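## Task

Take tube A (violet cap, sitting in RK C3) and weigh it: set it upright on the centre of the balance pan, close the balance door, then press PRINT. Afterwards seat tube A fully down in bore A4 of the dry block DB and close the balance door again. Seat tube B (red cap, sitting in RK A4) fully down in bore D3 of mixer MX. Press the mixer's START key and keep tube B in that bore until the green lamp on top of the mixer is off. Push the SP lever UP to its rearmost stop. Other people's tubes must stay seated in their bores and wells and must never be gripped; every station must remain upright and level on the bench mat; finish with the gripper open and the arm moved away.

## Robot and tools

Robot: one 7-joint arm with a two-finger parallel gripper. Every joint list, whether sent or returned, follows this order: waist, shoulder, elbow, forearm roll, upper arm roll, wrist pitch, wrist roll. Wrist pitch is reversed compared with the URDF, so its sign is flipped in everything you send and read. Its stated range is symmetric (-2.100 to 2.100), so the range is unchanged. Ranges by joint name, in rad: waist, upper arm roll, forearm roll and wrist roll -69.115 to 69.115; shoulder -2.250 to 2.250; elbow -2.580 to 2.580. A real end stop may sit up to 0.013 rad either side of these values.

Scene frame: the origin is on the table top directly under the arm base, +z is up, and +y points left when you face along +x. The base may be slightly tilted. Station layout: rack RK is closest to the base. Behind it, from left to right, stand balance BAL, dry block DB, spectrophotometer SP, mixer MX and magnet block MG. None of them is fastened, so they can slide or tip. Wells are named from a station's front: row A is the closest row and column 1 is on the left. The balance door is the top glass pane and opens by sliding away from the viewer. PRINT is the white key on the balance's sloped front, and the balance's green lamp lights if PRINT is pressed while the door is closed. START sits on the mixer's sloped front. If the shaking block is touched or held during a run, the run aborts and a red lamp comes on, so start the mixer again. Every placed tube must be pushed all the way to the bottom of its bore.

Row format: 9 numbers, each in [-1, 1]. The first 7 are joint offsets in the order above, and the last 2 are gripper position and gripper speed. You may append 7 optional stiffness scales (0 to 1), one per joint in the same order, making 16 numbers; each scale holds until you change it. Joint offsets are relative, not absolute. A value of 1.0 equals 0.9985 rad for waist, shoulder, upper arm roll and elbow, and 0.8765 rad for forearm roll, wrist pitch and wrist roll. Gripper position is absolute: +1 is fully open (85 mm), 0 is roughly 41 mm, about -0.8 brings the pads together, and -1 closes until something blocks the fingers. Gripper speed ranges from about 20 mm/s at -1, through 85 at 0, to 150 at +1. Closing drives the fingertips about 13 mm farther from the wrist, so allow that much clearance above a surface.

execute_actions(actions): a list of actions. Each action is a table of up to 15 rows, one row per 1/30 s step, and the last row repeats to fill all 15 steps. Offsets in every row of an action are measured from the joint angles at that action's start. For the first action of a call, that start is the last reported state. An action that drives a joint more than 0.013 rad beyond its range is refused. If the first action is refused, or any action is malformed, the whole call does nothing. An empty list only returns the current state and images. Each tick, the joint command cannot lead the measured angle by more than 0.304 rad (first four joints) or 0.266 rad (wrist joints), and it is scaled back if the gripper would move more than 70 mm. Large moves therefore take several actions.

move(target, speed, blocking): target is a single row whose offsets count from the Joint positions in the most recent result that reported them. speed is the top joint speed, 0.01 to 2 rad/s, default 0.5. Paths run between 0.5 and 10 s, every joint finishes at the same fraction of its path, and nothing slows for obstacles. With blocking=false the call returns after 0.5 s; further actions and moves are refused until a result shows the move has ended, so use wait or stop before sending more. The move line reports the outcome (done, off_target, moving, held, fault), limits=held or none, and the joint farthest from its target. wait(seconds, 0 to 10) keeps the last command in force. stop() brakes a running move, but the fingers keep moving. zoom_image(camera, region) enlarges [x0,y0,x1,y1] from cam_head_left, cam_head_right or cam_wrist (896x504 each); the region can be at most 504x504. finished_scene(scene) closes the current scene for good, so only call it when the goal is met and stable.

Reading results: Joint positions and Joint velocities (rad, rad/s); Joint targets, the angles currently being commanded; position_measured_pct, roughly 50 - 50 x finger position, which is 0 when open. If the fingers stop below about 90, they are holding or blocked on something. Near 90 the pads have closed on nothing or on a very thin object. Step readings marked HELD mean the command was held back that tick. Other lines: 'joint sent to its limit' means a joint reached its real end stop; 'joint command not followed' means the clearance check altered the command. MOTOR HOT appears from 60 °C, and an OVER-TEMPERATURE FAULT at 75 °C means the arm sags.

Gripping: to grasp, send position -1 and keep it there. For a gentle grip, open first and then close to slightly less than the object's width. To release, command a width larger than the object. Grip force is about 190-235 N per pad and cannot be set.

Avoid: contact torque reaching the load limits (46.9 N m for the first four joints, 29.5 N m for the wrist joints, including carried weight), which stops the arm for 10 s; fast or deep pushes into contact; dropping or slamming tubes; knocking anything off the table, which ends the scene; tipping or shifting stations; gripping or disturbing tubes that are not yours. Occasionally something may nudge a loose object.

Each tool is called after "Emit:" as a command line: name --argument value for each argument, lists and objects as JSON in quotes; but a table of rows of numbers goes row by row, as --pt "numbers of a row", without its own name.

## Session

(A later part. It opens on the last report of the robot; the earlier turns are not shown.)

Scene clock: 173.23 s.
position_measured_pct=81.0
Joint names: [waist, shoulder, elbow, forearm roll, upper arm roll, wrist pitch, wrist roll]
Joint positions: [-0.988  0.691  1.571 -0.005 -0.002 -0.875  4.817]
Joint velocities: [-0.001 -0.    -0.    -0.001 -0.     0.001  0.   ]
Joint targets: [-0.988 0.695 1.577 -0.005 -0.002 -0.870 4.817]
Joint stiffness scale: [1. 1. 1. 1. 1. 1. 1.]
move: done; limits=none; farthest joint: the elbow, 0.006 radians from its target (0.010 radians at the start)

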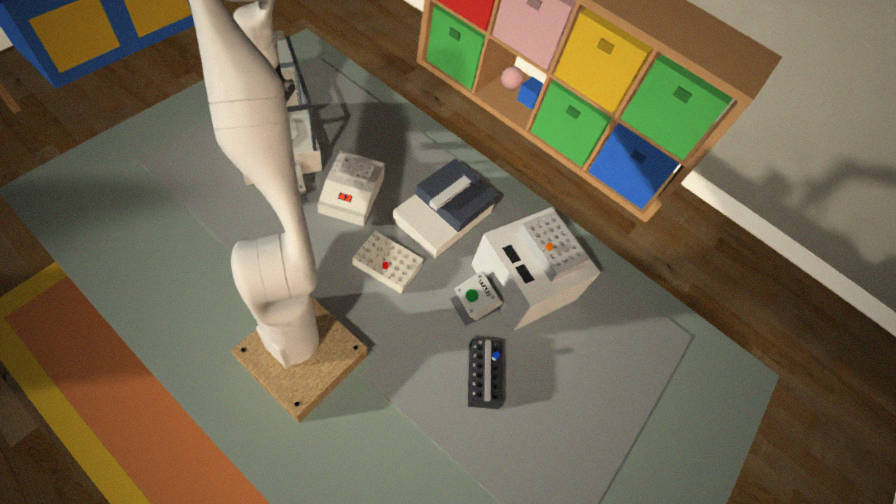

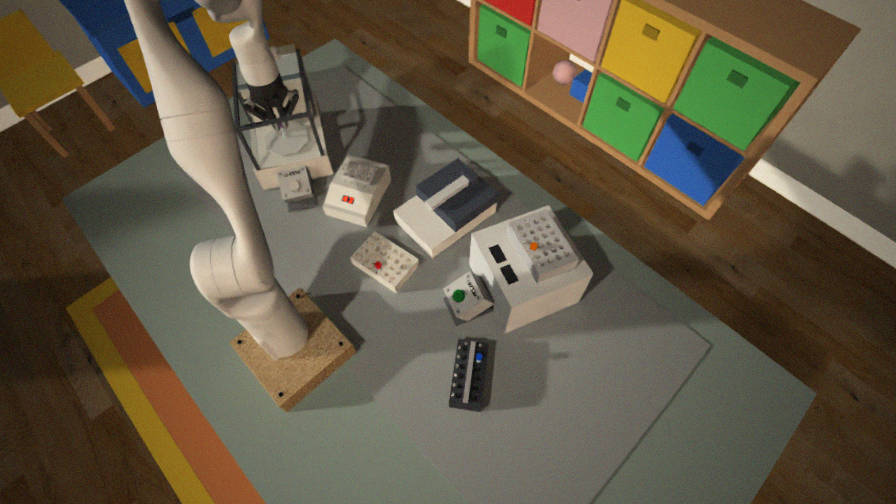

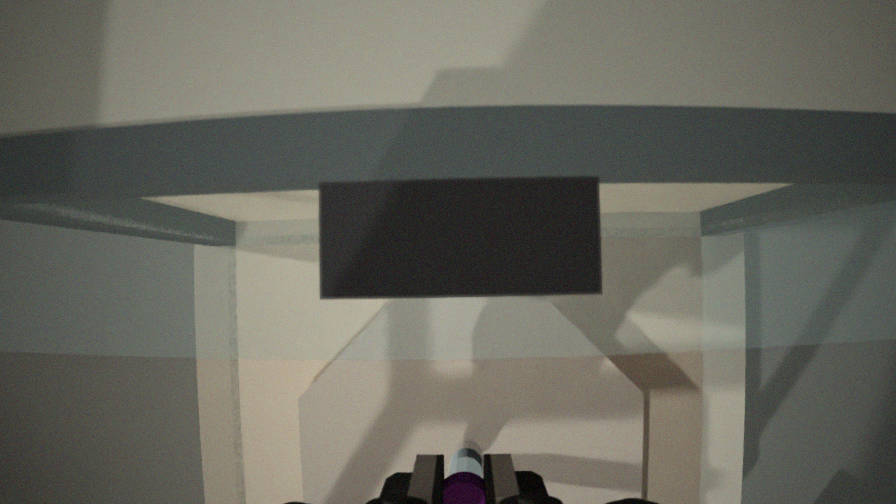

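Touching. Release and rise.

Emit:
move --target '[0,0,0,0,0,0,0,-0.3,-0.5]'

Emit:
move --target '[0,-0.053,-0.046,0,0,-0.115,0,-0.3,0]' --speed 0.15

Emit:
move --target '[0,-0.109,-0.164,0,0,-0.312,0,-0.3,0]' --speed 0.3

Scene clock: 177.93 s.
position_measured_pct=65.1
Joint names: [waist, shoulder, elbow, forearm roll, upper arm roll, wrist pitch, wrist roll]
Joint positions: [-0.988  0.691  1.571 -0.005 -0.002 -0.875  4.817]
Joint velocities: [-0.001 -0.001 -0.     0.     0.    -0.     0.   ]
Joint targets: [-0.988 0.691 1.571 -0.005 -0.002 -0.875 4.817]
Joint stiffness scale: [1. 1. 1. 1. 1. 1. 1.]
move: done; limits=none; farthest joint: the waist, 0.000 radians from its target (0.000 radians at the start)

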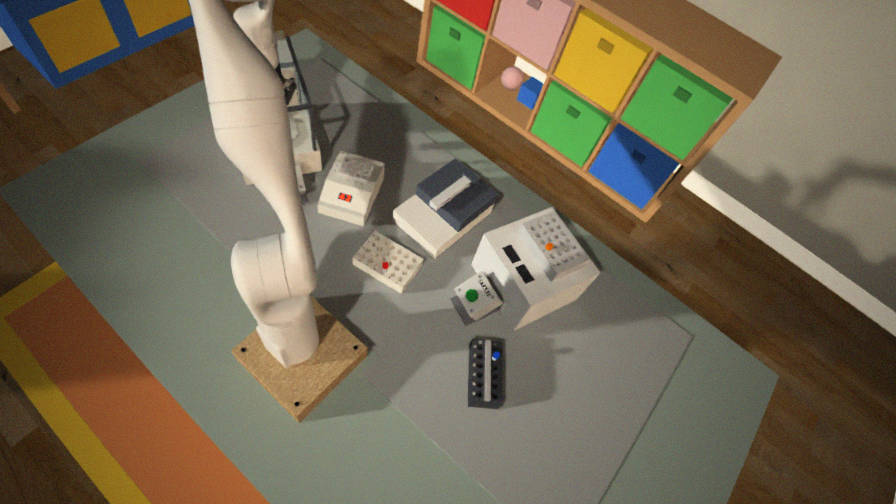

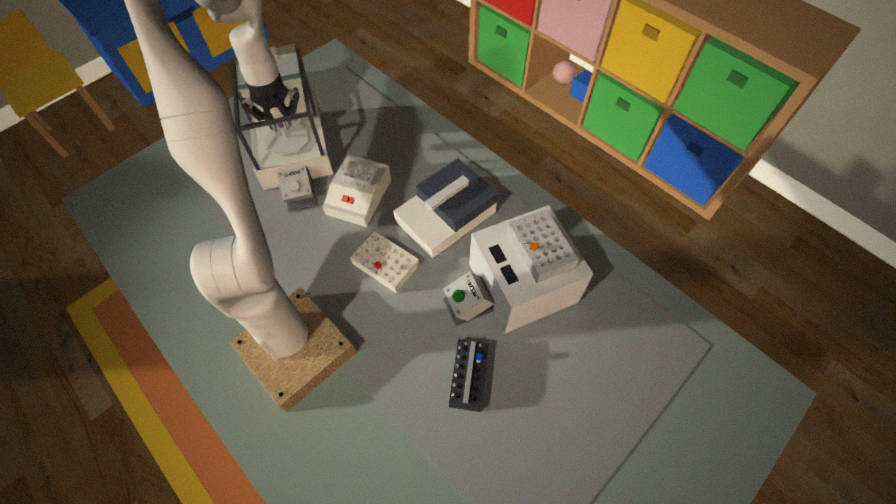

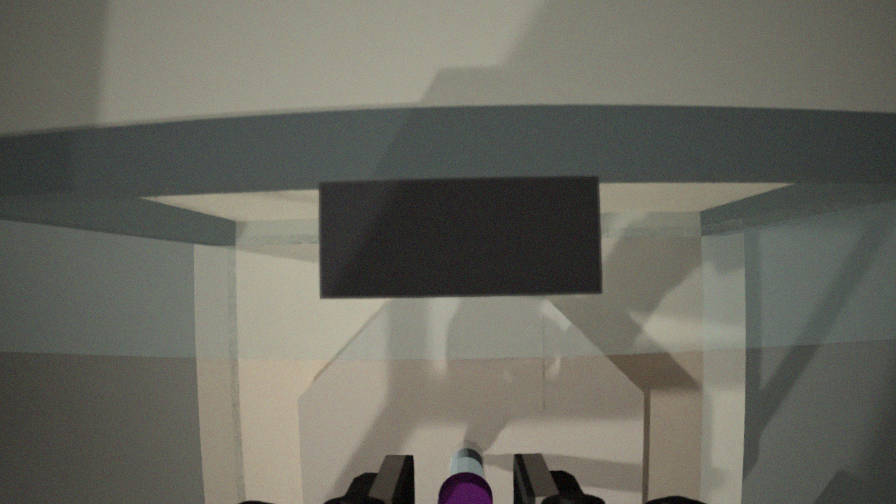

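Scene clock: 179.03 s.
position_measured_pct=65.1
Joint names: [waist, shoulder, elbow, forearm roll, upper arm roll, wrist pitch, wrist roll]
Joint positions: [-0.988  0.641  1.53  -0.005 -0.002 -0.971  4.817]
Joint velocities: [ 0.001 -0.002  0.    -0.    -0.001 -0.001 -0.   ]
Joint targets: [-0.988 0.638 1.525 -0.005 -0.002 -0.976 4.817]
Joint stiffness scale: [1. 1. 1. 1. 1. 1. 1.]
move: done; limits=none; farthest joint: the elbow, 0.005 radians from its target (0.046 radians at the start)

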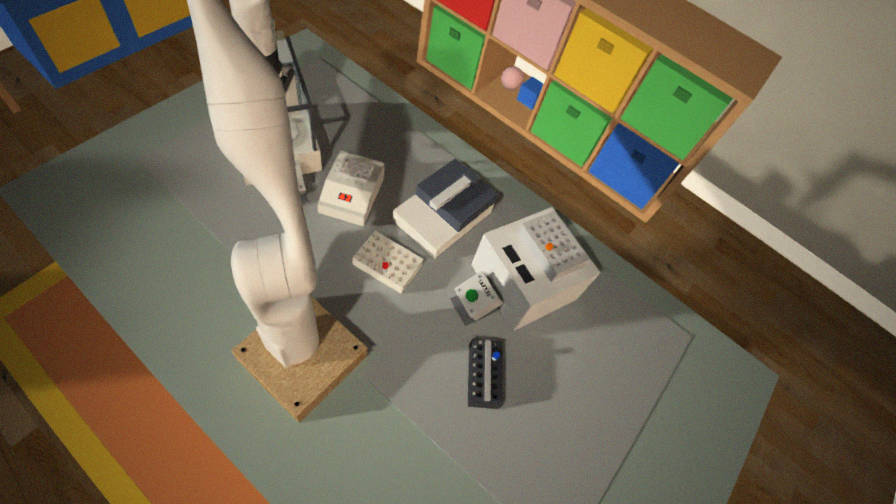

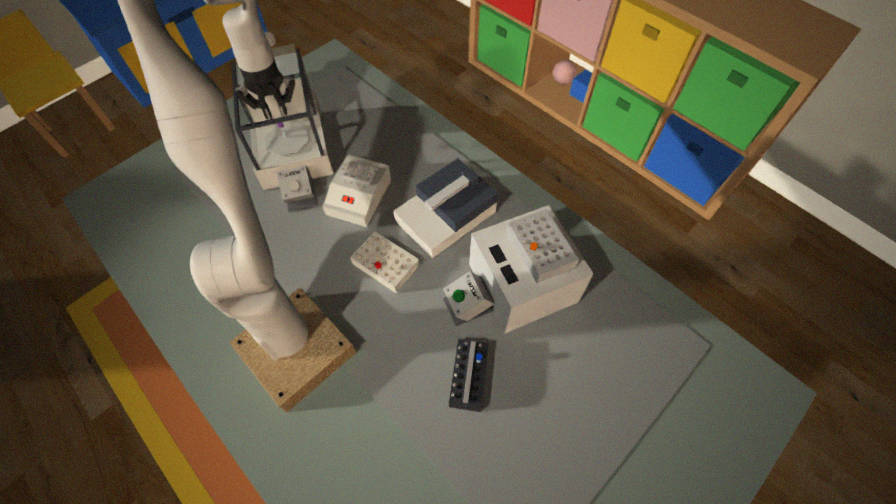

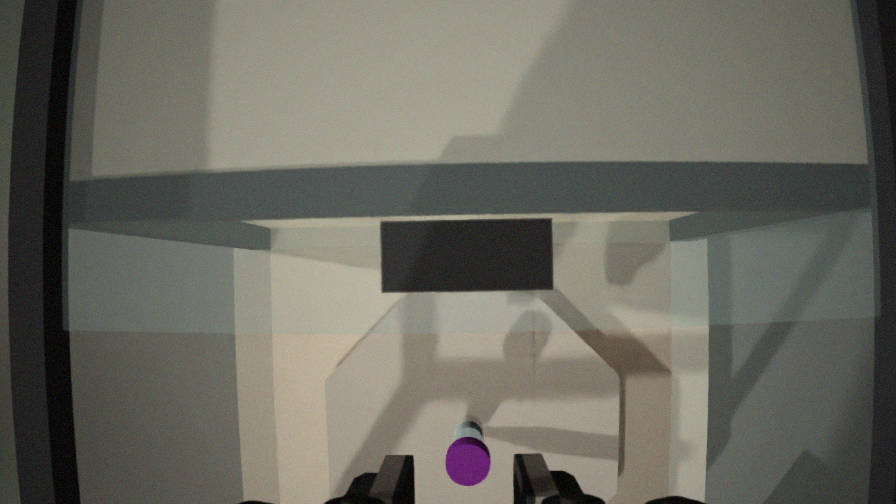

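Scene clock: 180.40 s.
position_measured_pct=65.1
Joint names: [waist, shoulder, elbow, forearm roll, upper arm roll, wrist pitch, wrist roll]
Joint positions: [-0.988  0.534  1.371 -0.005 -0.002 -1.239  4.817]
Joint velocities: [ 0.    -0.002 -0.    -0.     0.001 -0.001  0.   ]
Joint targets: [-0.988 0.532 1.366 -0.005 -0.002 -1.244 4.817]
Joint stiffness scale: [1. 1. 1. 1. 1. 1. 1.]
move: done; limits=none; farthest joint: the elbow, 0.005 radians from its target (0.164 radians at the start)

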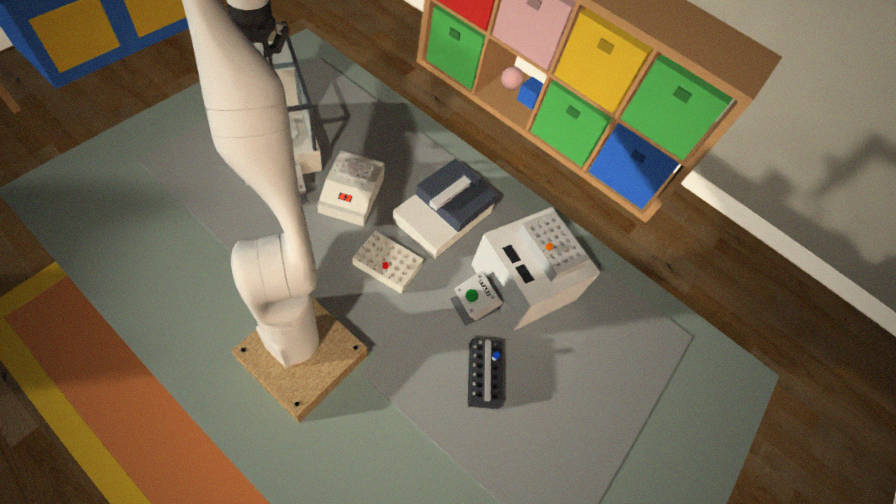

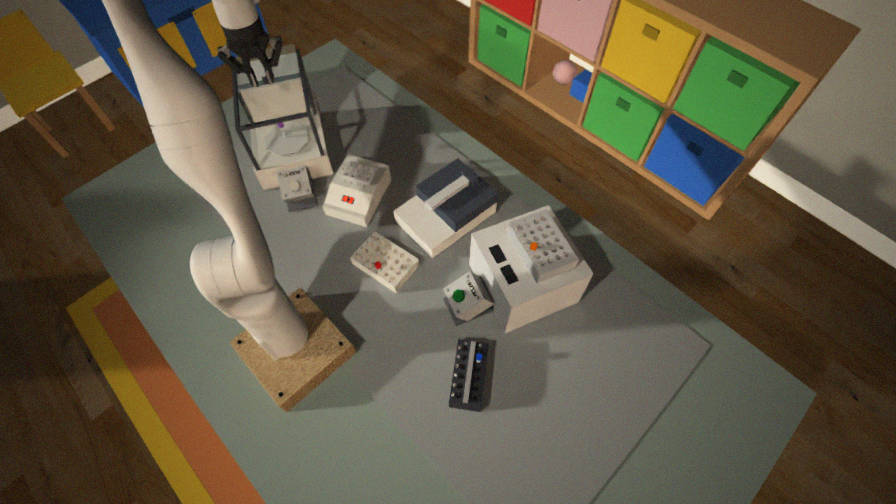

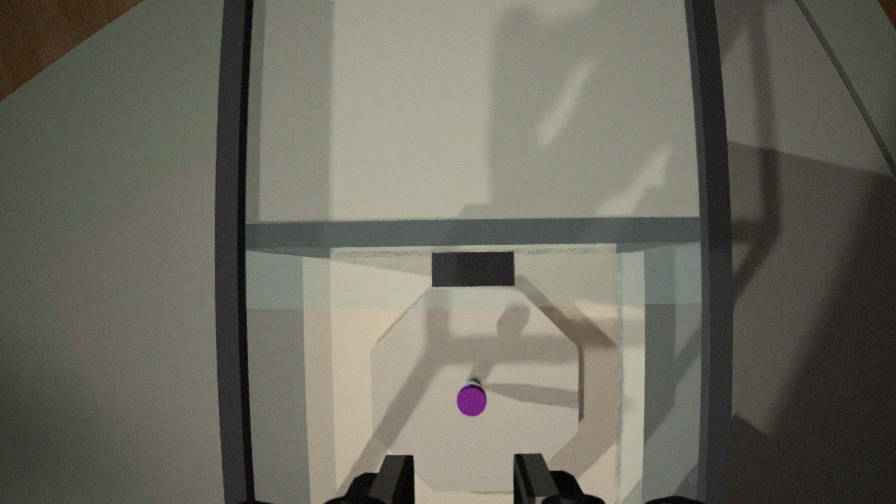

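Emit:
move --target '[-0.008,0.177,-0.212,0,0,-0.044,-0.04,0,1]' --speed 0.25

Emit:
move --target '[0,0,0,0,0,0,0,-0.4,0]'

Emit:
move --target '[0.013,-0.146,0.275,0,0,0.157,0.025,-0.4,0]' --speed 0.2

Scene clock: 187.10 s.
position_measured_pct=50.0
Joint names: [waist, shoulder, elbow, forearm roll, upper arm roll, wrist pitch, wrist roll]
Joint positions: [-0.994  0.709  1.164 -0.005 -0.002 -1.272  4.79 ]
Joint velocities: [-0.001  0.002 -0.    -0.     0.    -0.001  0.   ]
Joint targets: [-0.996 0.711 1.159 -0.005 -0.002 -1.278 4.782]
Joint stiffness scale: [1. 1. 1. 1. 1. 1. 1.]
move: done; limits=none; farthest joint: the wrist roll, 0.009 radians from its target (0.035 radians at the start)

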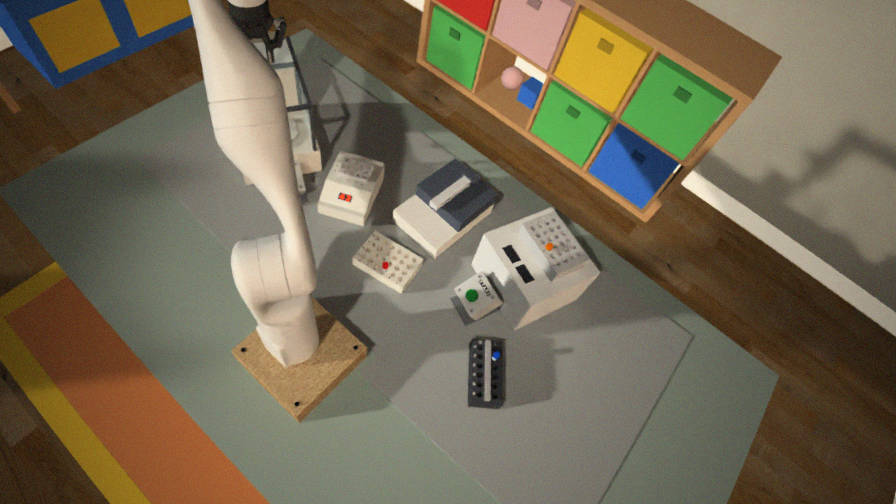

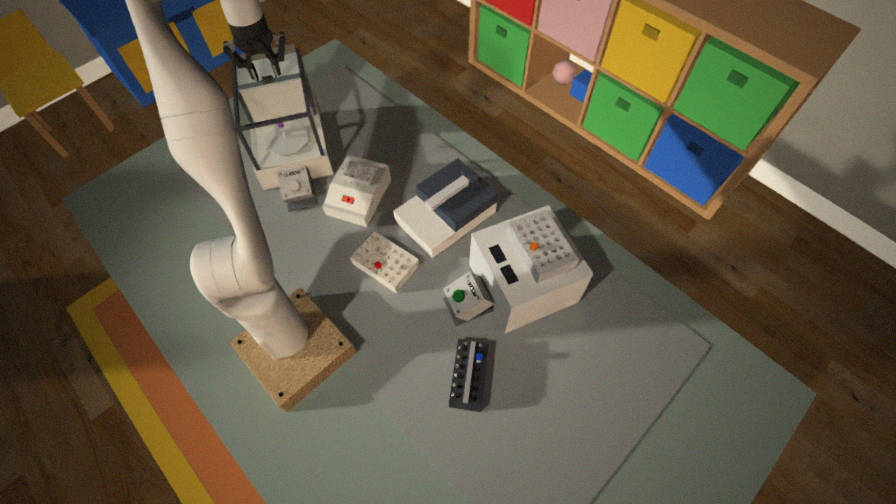

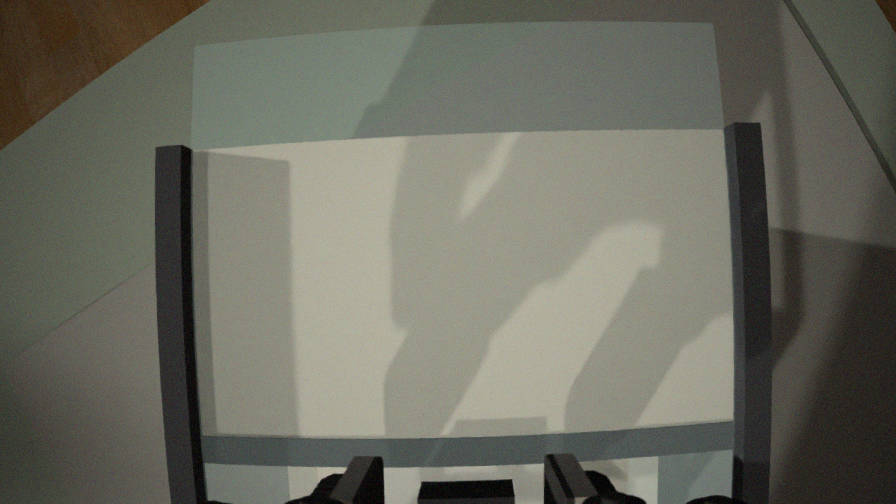

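Scene clock: 187.60 s.
position_measured_pct=67.9
Joint names: [waist, shoulder, elbow, forearm roll, upper arm roll, wrist pitch, wrist roll]
Joint positions: [-0.993  0.709  1.164 -0.005 -0.002 -1.272  4.79 ]
Joint velocities: [ 0.     0.     0.     0.     0.    -0.    -0.001]
Joint targets: [-0.994 0.709 1.164 -0.005 -0.002 -1.272 4.790]
Joint stiffness scale: [1. 1. 1. 1. 1. 1. 1.]
move: done; limits=none; farthest joint: the waist, 0.001 radians from its target (0.000 radians at the start)

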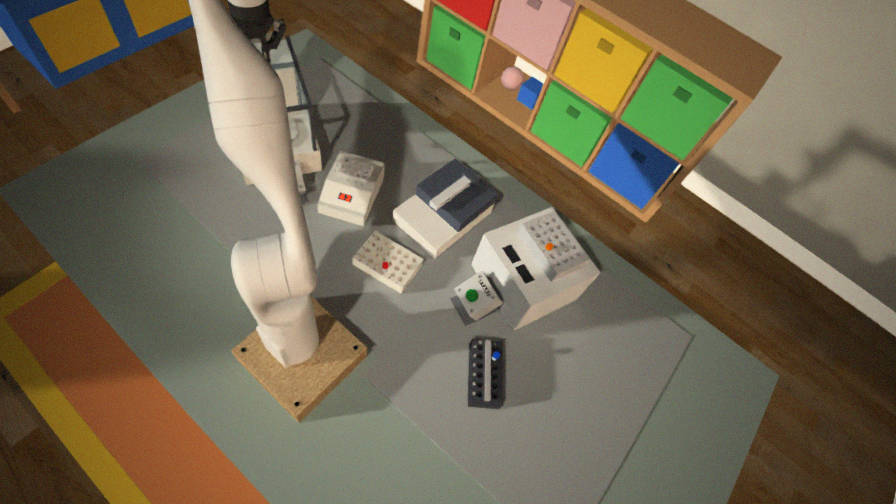

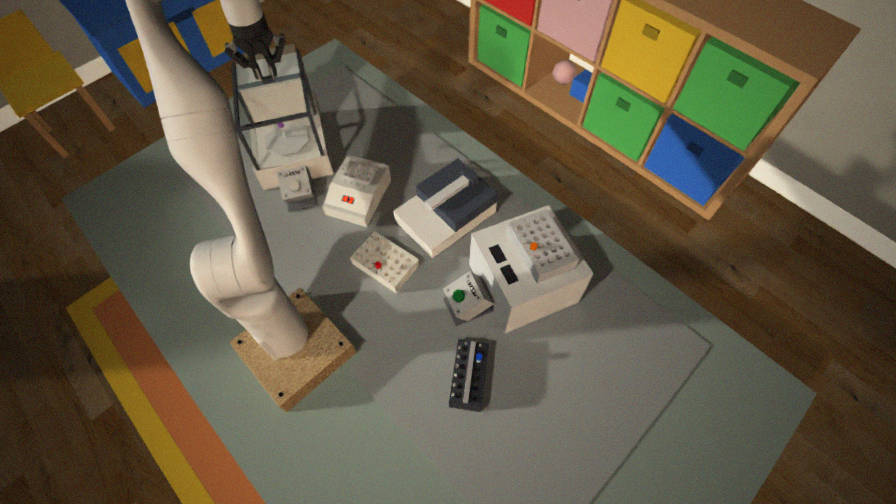

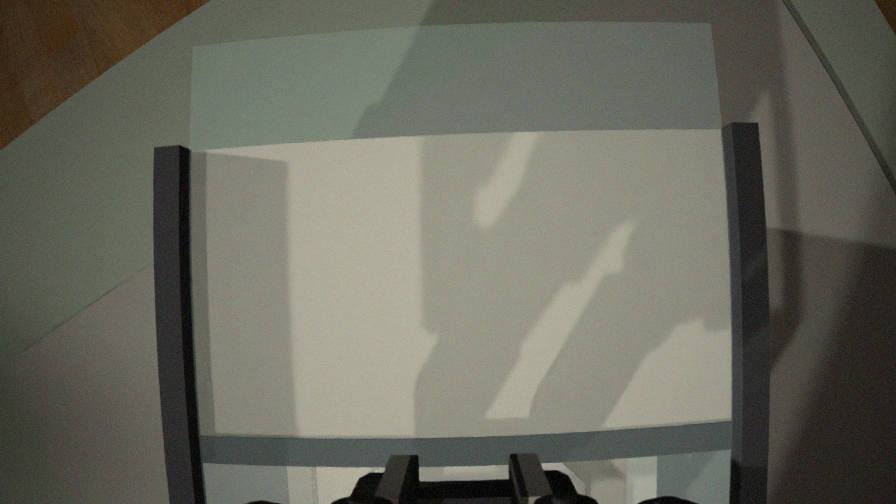

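Scene clock: 189.40 s.
position_measured_pct=67.9
Joint names: [waist, shoulder, elbow, forearm roll, upper arm roll, wrist pitch, wrist roll]
Joint positions: [-0.983  0.566  1.434 -0.005 -0.002 -1.139  4.804]
Joint velocities: [ 0.001 -0.001  0.003  0.     0.     0.002  0.001]
Joint targets: [-0.980 0.563 1.439 -0.005 -0.002 -1.135 4.812]
Joint stiffness scale: [1. 1. 1. 1. 1. 1. 1.]
move: done; limits=none; farthest joint: the wrist roll, 0.008 radians from its target (0.021 radians at the start)

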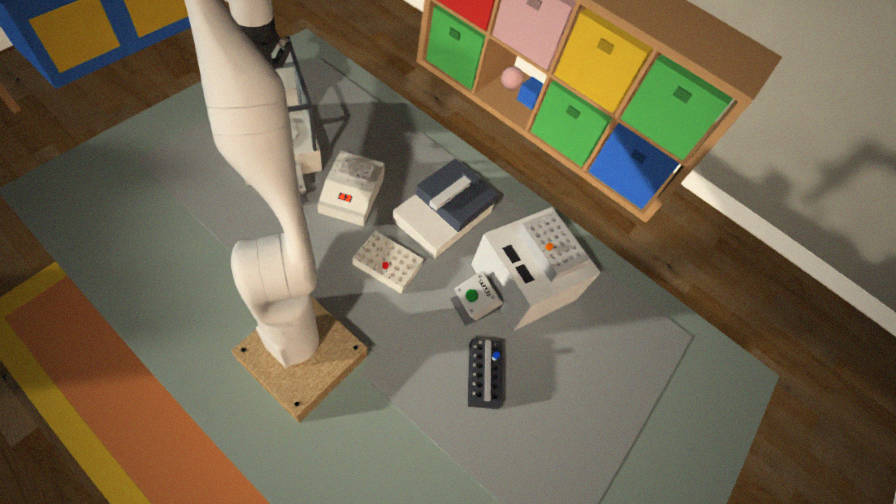

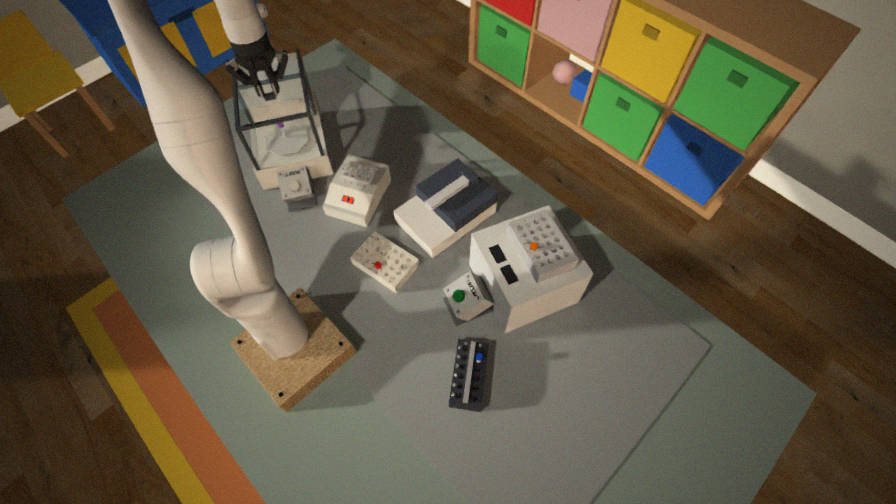

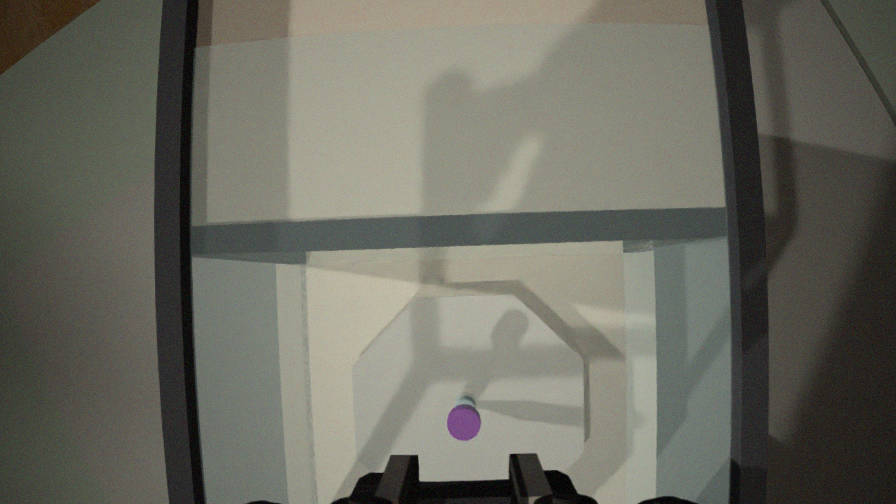

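Emit:
move --target '[0.017,-0.130,0.231,0,0,0.116,0.025,-0.4,0]' --speed 0.15

Emit:
move --target '[0,0,0,0,0,0,0,0,1]'

Emit:
move --target '[0,-0.08,0,0,0,-0.097,0,0,1]' --speed 0.4

Emit:
move --target '[0.03,-0.213,0.323,0,0,0.125,0,-1,1]' --speed 0.6

Scene clock: 197.77 s.
position_measured_pct=67.9
Joint names: [waist, shoulder, elbow, forearm roll, upper arm roll, wrist pitch, wrist roll]
Joint positions: [-0.971  0.439  1.658 -0.005 -0.002 -1.038  4.817]
Joint velocities: [ 0.    -0.     0.001 -0.     0.     0.001 -0.001]
Joint targets: [-0.966 0.436 1.664 -0.005 -0.002 -1.037 4.825]
Joint stiffness scale: [1. 1. 1. 1. 1. 1. 1.]
move: done; limits=none; farthest joint: the wrist roll, 0.009 radians from its target (0.022 radians at the start)

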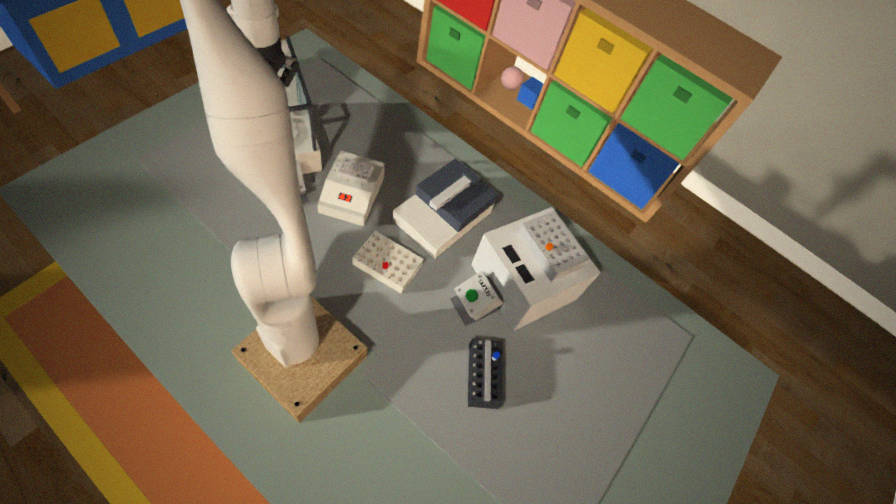

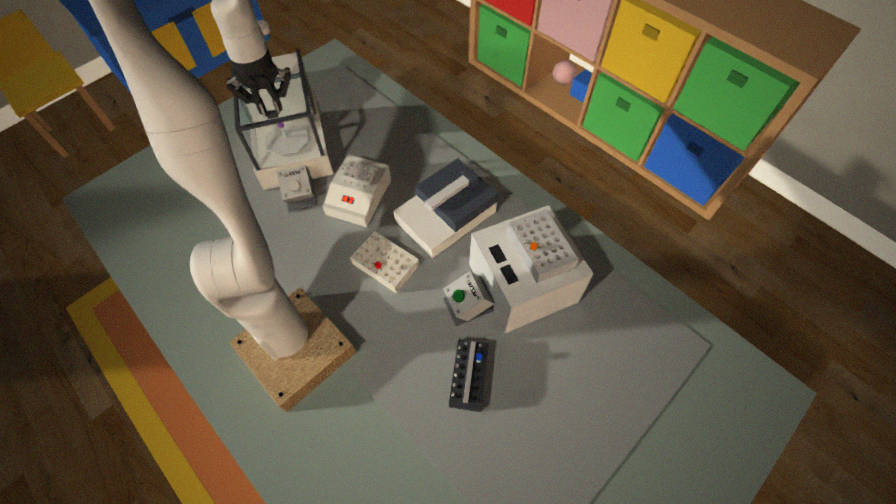

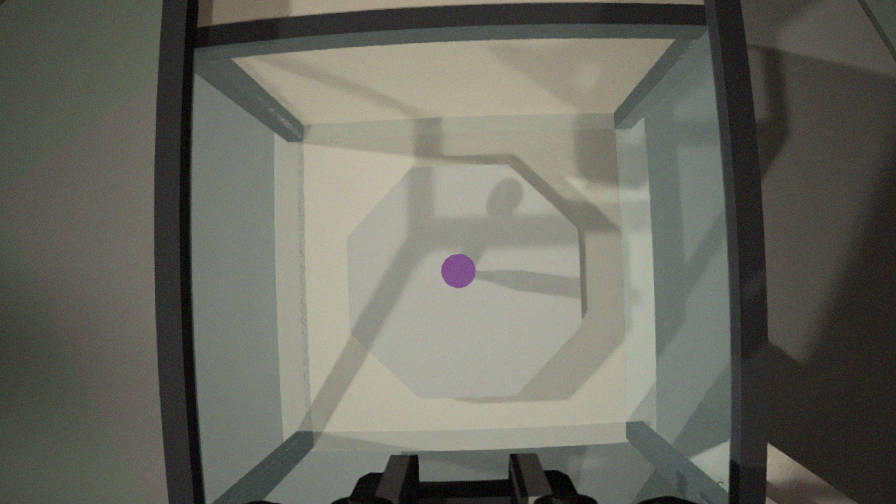

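Scene clock: 198.27 s.
position_measured_pct=50.0
Joint names: [waist, shoulder, elbow, forearm roll, upper arm roll, wrist pitch, wrist roll]
Joint positions: [-0.971  0.439  1.658 -0.005 -0.002 -1.038  4.817]
Joint velocities: [0.    0.    0.    0.    0.    0.    0.001]
Joint targets: [-0.971 0.439 1.658 -0.005 -0.002 -1.038 4.817]
Joint stiffness scale: [1. 1. 1. 1. 1. 1. 1.]
move: done; limits=none; farthest joint: the waist, 0.000 radians from its target (0.000 radians at the start)

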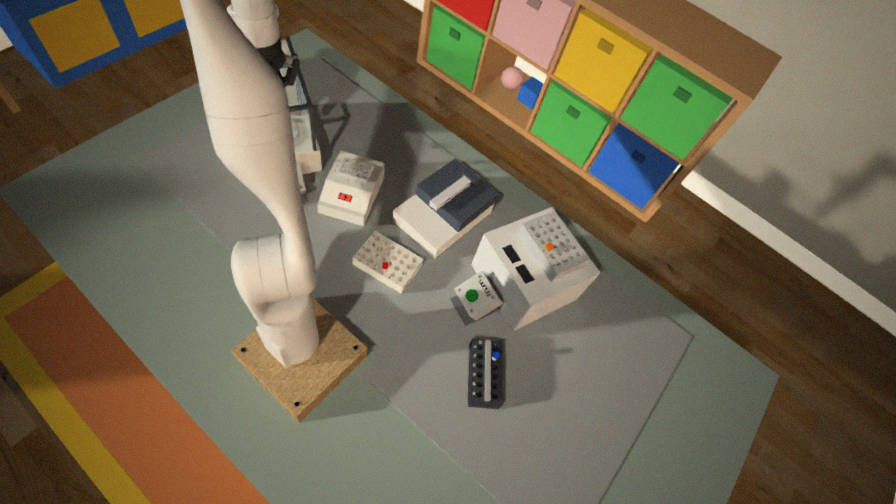

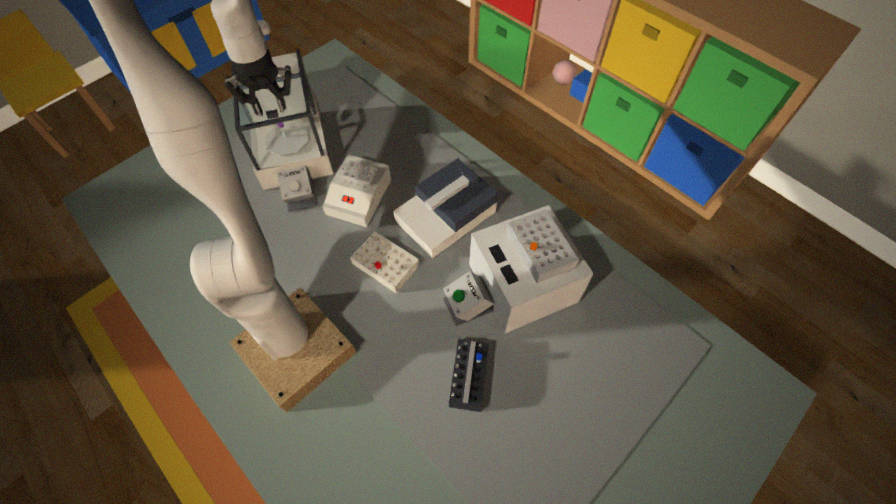

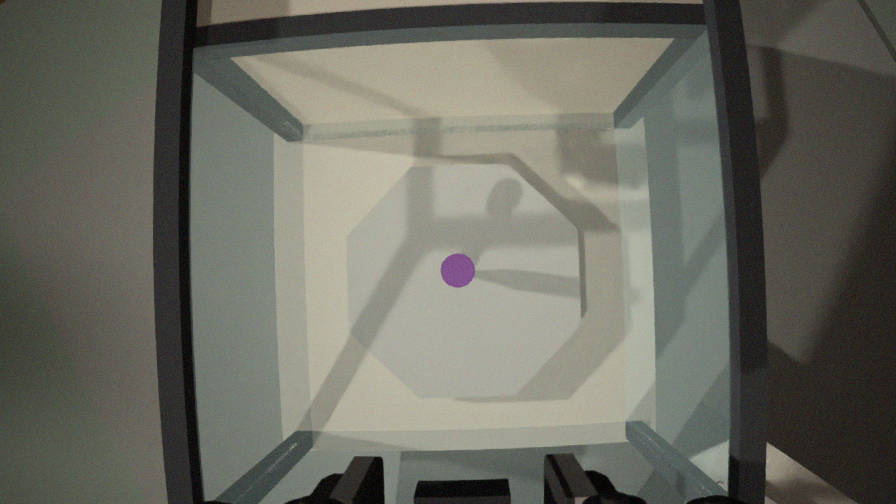

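Scene clock: 199.20 s.
position_measured_pct=50.0
Joint names: [waist, shoulder, elbow, forearm roll, upper arm roll, wrist pitch, wrist roll]
Joint positions: [-0.971  0.361  1.658 -0.005 -0.002 -1.118  4.817]
Joint velocities: [-0.001 -0.003  0.    -0.001 -0.     0.001 -0.001]
Joint targets: [-0.971 0.359 1.658 -0.005 -0.002 -1.123 4.817]
Joint stiffness scale: [1. 1. 1. 1. 1. 1. 1.]
move: done; limits=none; farthest joint: the wrist pitch, 0.005 radians from its target (0.085 radians at the start)

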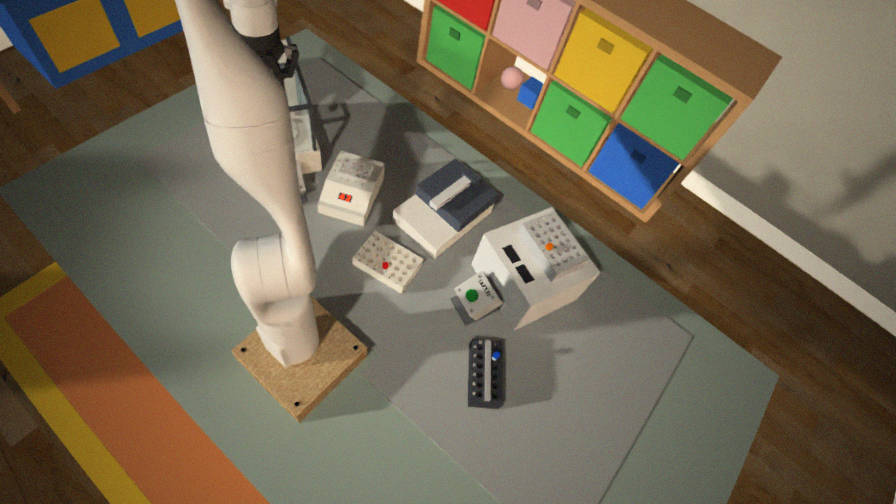

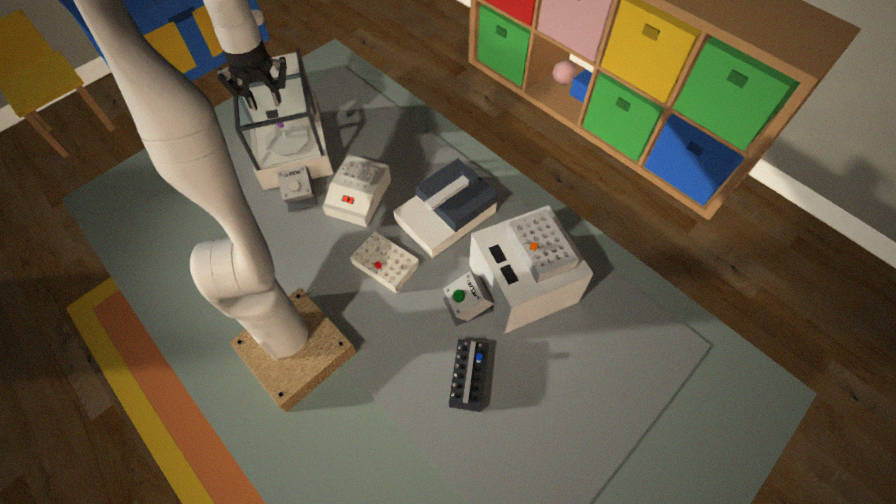

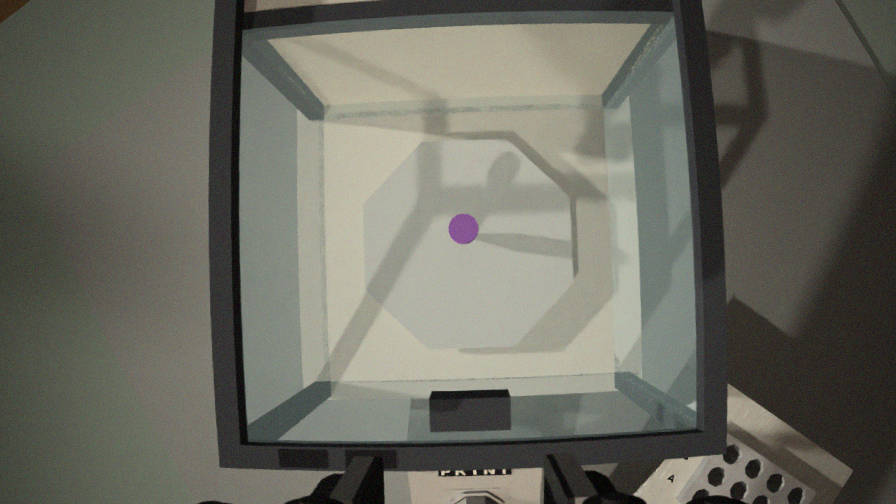

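Scene clock: 200.37 s.
position_measured_pct=91.7
Joint names: [waist, shoulder, elbow, forearm roll, upper arm roll, wrist pitch, wrist roll]
Joint positions: [-0.943  0.151  1.975 -0.005 -0.002 -1.014  4.817]
Joint velocities: [-0.    -0.003  0.     0.    -0.    -0.     0.   ]
Joint targets: [-0.941 0.149 1.980 -0.005 -0.002 -1.008 4.817]
Joint stiffness scale: [1. 1. 1. 1. 1. 1. 1.]
move: done; limits=none; farthest joint: the elbow, 0.005 radians from its target (0.323 radians at the start)

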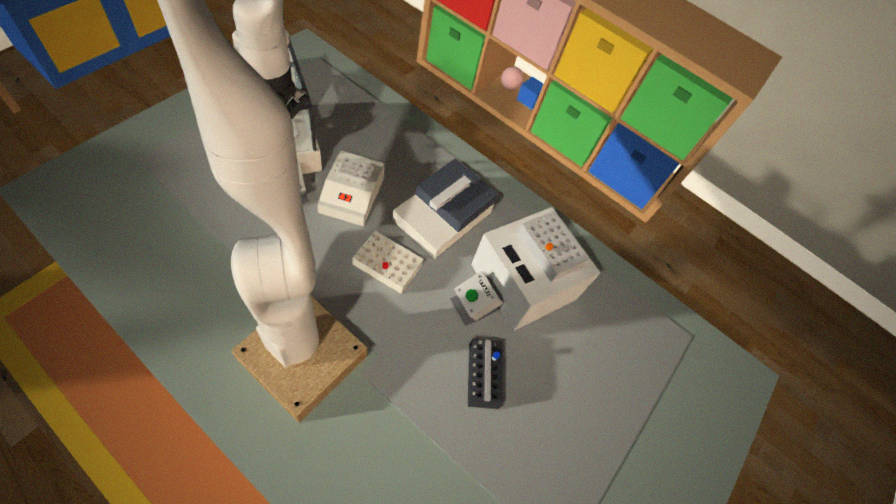

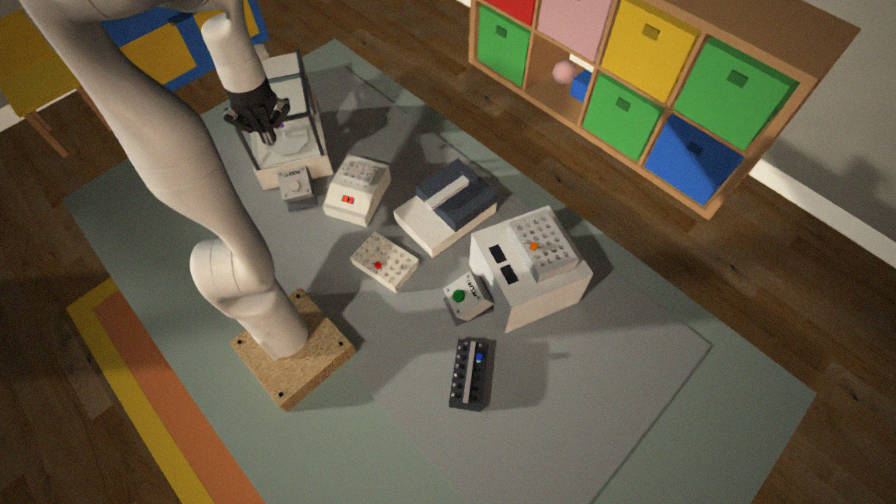

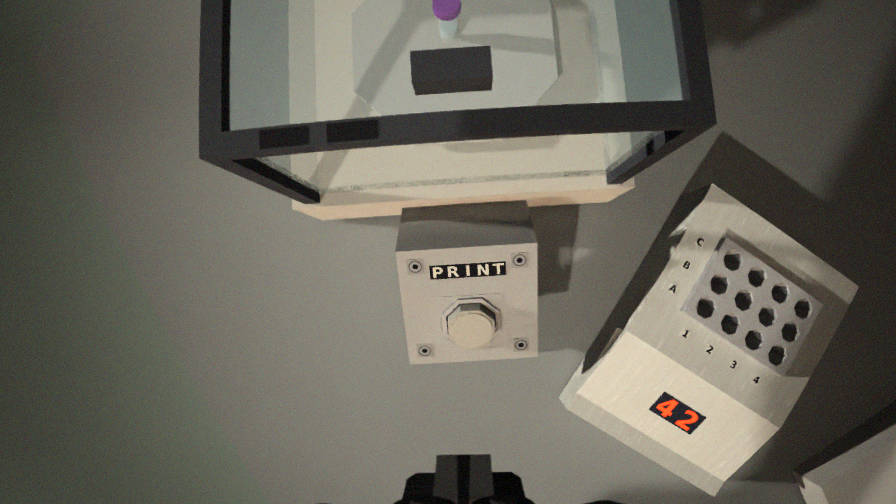

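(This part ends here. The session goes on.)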